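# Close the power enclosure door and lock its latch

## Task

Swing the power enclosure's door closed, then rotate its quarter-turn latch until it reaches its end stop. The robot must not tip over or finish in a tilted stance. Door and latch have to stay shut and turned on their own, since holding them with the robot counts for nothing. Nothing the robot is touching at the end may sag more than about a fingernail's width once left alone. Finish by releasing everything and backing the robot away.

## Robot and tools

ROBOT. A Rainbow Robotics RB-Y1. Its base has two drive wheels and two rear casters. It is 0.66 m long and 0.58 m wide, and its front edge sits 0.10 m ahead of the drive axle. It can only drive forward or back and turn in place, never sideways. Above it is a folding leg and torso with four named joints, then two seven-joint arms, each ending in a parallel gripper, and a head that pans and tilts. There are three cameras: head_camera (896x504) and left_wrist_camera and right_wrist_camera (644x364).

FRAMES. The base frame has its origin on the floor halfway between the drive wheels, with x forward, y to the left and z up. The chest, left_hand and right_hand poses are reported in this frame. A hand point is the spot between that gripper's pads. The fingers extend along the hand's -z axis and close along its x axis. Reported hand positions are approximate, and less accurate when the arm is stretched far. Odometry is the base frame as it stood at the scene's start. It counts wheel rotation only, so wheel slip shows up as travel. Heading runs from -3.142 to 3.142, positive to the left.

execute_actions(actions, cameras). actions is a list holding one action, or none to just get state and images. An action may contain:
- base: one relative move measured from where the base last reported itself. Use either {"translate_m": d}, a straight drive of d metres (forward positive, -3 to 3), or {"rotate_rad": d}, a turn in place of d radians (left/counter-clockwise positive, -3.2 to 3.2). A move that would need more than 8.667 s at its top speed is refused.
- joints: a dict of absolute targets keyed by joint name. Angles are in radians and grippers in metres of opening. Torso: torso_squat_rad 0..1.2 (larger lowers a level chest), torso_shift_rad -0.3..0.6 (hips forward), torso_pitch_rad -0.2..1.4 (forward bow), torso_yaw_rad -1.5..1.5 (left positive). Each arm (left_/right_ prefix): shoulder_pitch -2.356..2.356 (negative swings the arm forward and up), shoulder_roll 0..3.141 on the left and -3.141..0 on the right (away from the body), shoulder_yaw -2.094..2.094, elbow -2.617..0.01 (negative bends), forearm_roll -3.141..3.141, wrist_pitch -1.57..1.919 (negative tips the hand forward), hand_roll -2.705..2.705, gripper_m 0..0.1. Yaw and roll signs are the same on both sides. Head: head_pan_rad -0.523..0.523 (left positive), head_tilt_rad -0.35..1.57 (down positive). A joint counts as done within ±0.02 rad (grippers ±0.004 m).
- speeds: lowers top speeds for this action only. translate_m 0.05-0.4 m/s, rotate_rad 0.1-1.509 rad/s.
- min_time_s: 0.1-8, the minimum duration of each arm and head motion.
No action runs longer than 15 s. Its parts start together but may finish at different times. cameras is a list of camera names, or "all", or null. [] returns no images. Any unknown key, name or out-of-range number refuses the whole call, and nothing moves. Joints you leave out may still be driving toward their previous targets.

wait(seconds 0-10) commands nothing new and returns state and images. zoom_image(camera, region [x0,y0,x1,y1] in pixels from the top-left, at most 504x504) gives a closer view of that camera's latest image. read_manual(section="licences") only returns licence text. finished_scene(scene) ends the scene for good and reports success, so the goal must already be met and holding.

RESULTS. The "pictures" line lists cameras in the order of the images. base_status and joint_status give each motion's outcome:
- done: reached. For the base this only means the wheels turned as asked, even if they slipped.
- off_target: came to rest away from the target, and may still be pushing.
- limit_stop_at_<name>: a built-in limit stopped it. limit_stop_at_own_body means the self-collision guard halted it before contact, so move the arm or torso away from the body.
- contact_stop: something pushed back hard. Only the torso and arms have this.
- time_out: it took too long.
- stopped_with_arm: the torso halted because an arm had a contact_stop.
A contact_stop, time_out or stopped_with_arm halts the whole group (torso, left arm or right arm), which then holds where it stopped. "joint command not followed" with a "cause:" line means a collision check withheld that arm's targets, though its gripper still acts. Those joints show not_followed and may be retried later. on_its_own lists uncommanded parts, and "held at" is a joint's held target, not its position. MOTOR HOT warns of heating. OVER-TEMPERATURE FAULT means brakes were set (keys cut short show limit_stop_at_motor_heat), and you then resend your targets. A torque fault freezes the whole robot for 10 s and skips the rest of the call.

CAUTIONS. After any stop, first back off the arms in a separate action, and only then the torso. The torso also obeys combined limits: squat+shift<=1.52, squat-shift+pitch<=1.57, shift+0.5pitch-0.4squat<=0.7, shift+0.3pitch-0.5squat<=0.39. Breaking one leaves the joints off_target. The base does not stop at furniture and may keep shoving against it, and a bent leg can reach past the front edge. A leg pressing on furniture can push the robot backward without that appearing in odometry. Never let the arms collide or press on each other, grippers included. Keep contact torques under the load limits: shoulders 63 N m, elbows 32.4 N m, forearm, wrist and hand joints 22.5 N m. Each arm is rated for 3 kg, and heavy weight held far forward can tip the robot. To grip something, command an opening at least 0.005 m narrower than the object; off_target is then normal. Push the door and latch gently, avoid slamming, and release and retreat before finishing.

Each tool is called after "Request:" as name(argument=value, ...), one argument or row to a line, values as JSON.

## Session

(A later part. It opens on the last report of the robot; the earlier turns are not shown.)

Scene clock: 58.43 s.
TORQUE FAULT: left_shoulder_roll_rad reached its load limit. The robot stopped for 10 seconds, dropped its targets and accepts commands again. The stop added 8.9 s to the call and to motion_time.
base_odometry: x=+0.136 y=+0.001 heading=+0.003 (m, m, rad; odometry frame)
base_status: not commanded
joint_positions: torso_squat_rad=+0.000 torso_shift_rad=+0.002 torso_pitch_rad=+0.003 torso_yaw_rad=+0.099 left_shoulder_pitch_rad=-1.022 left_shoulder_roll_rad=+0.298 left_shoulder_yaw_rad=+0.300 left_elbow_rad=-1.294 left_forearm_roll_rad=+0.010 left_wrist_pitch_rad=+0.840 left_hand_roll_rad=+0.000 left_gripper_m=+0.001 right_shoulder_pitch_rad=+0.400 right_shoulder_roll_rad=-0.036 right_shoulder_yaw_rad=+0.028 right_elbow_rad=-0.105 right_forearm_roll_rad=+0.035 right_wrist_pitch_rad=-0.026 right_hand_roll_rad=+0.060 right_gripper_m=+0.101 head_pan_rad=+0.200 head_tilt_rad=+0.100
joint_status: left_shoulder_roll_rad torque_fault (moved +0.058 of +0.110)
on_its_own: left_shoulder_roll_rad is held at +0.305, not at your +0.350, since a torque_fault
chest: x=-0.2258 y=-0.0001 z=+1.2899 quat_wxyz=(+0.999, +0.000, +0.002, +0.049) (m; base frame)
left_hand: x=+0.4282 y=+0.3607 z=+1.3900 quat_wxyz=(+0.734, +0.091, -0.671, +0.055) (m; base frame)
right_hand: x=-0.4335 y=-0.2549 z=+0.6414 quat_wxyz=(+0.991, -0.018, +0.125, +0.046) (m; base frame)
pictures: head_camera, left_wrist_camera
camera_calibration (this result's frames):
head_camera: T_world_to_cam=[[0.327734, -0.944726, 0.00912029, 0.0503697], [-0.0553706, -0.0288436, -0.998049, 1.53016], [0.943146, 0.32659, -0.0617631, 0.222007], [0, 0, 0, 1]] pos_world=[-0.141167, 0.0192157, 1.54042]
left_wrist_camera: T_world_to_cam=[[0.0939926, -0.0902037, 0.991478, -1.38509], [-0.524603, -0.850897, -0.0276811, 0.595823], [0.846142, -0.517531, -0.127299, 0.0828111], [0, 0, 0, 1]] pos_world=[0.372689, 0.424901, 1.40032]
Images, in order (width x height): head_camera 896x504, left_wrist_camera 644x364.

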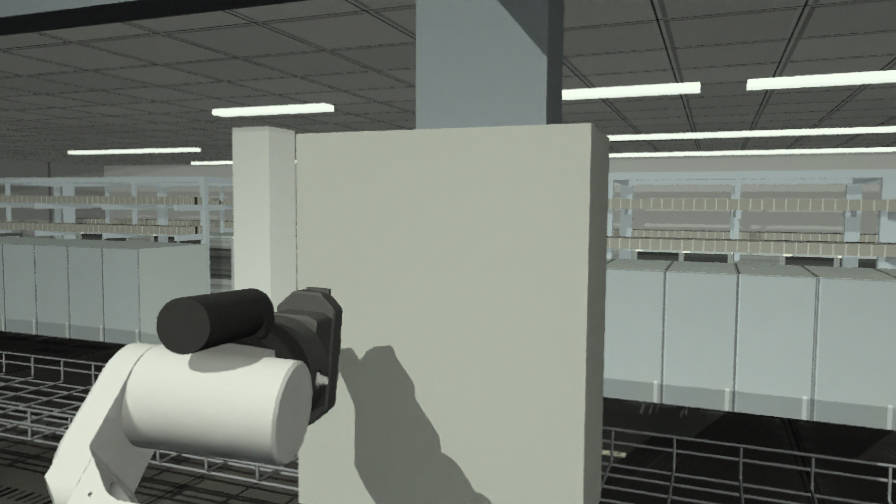

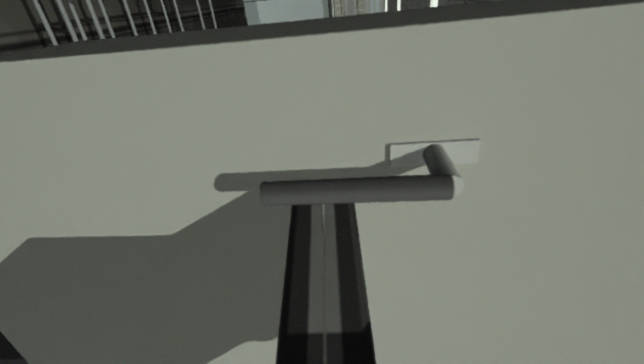

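Looks at its stop. Release and check.

Request:
execute_actions(
  actions=[
    {"joints":{"left_shoulder_roll_rad":0.15},"base":{"translate_m":-0.25}},
  ],
  cameras=["head_camera"],
)

Scene clock: 64.17 s.
base_odometry: x=-0.102 y=+0.000 heading=+0.001 (m, m, rad; odometry frame)
base_status: translate_m time_out (by the wheels' count: -0.239 of -0.250)
joint_positions: torso_squat_rad=+0.000 torso_shift_rad=+0.001 torso_pitch_rad=+0.002 torso_yaw_rad=+0.100 left_shoulder_pitch_rad=-1.021 left_shoulder_roll_rad=+0.150 left_shoulder_yaw_rad=+0.305 left_elbow_rad=-1.295 left_forearm_roll_rad=+0.007 left_wrist_pitch_rad=+0.839 left_hand_roll_rad=+0.000 left_gripper_m=+0.001 right_shoulder_pitch_rad=+0.400 right_shoulder_roll_rad=-0.036 right_shoulder_yaw_rad=+0.028 right_elbow_rad=-0.105 right_forearm_roll_rad=+0.035 right_wrist_pitch_rad=-0.026 right_hand_roll_rad=+0.060 right_gripper_m=+0.101 head_pan_rad=+0.200 head_tilt_rad=+0.100
joint_status: all done
chest: x=-0.2262 y=+0.0008 z=+1.2899 quat_wxyz=(+0.999, +0.000, +0.001, +0.050) (m; base frame)
left_hand: x=+0.4392 y=+0.2846 z=+1.3575 quat_wxyz=(+0.750, +0.023, -0.660, +0.041) (m; base frame)
right_hand: x=-0.4332 y=-0.2551 z=+0.6416 quat_wxyz=(+0.991, -0.018, +0.125, +0.047) (m; base frame)
pictures: head_camera
camera_calibration (this result's frames):
head_camera: T_world_to_cam=[[0.328856, -0.944321, 0.0105787, 0.049785], [-0.0546333, -0.0302065, -0.998049, 1.53033], [0.942798, 0.327637, -0.0615249, 0.22169], [0, 0, 0, 1]] pos_world=[-0.141774, 0.0206052, 1.54046]
Images, in order (width x height): head_camera 896x504.

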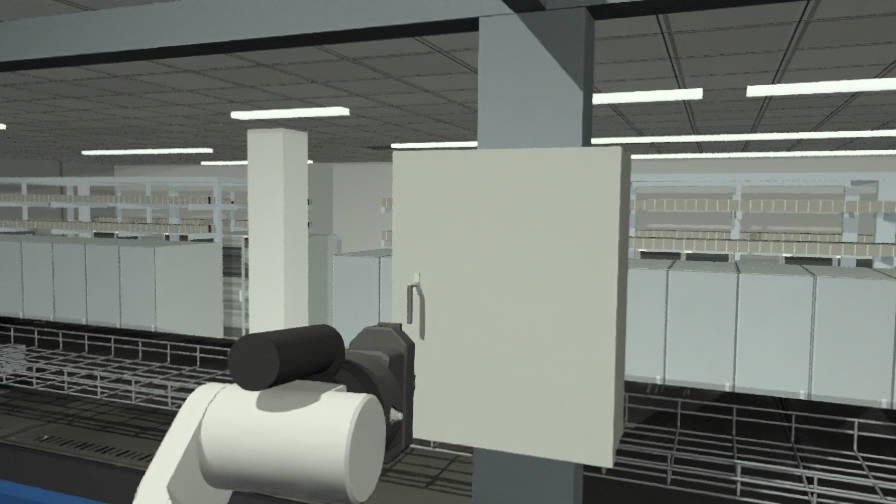

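Request:
finished_scene(
  scene=2,
)

The scene is finished: the task was done.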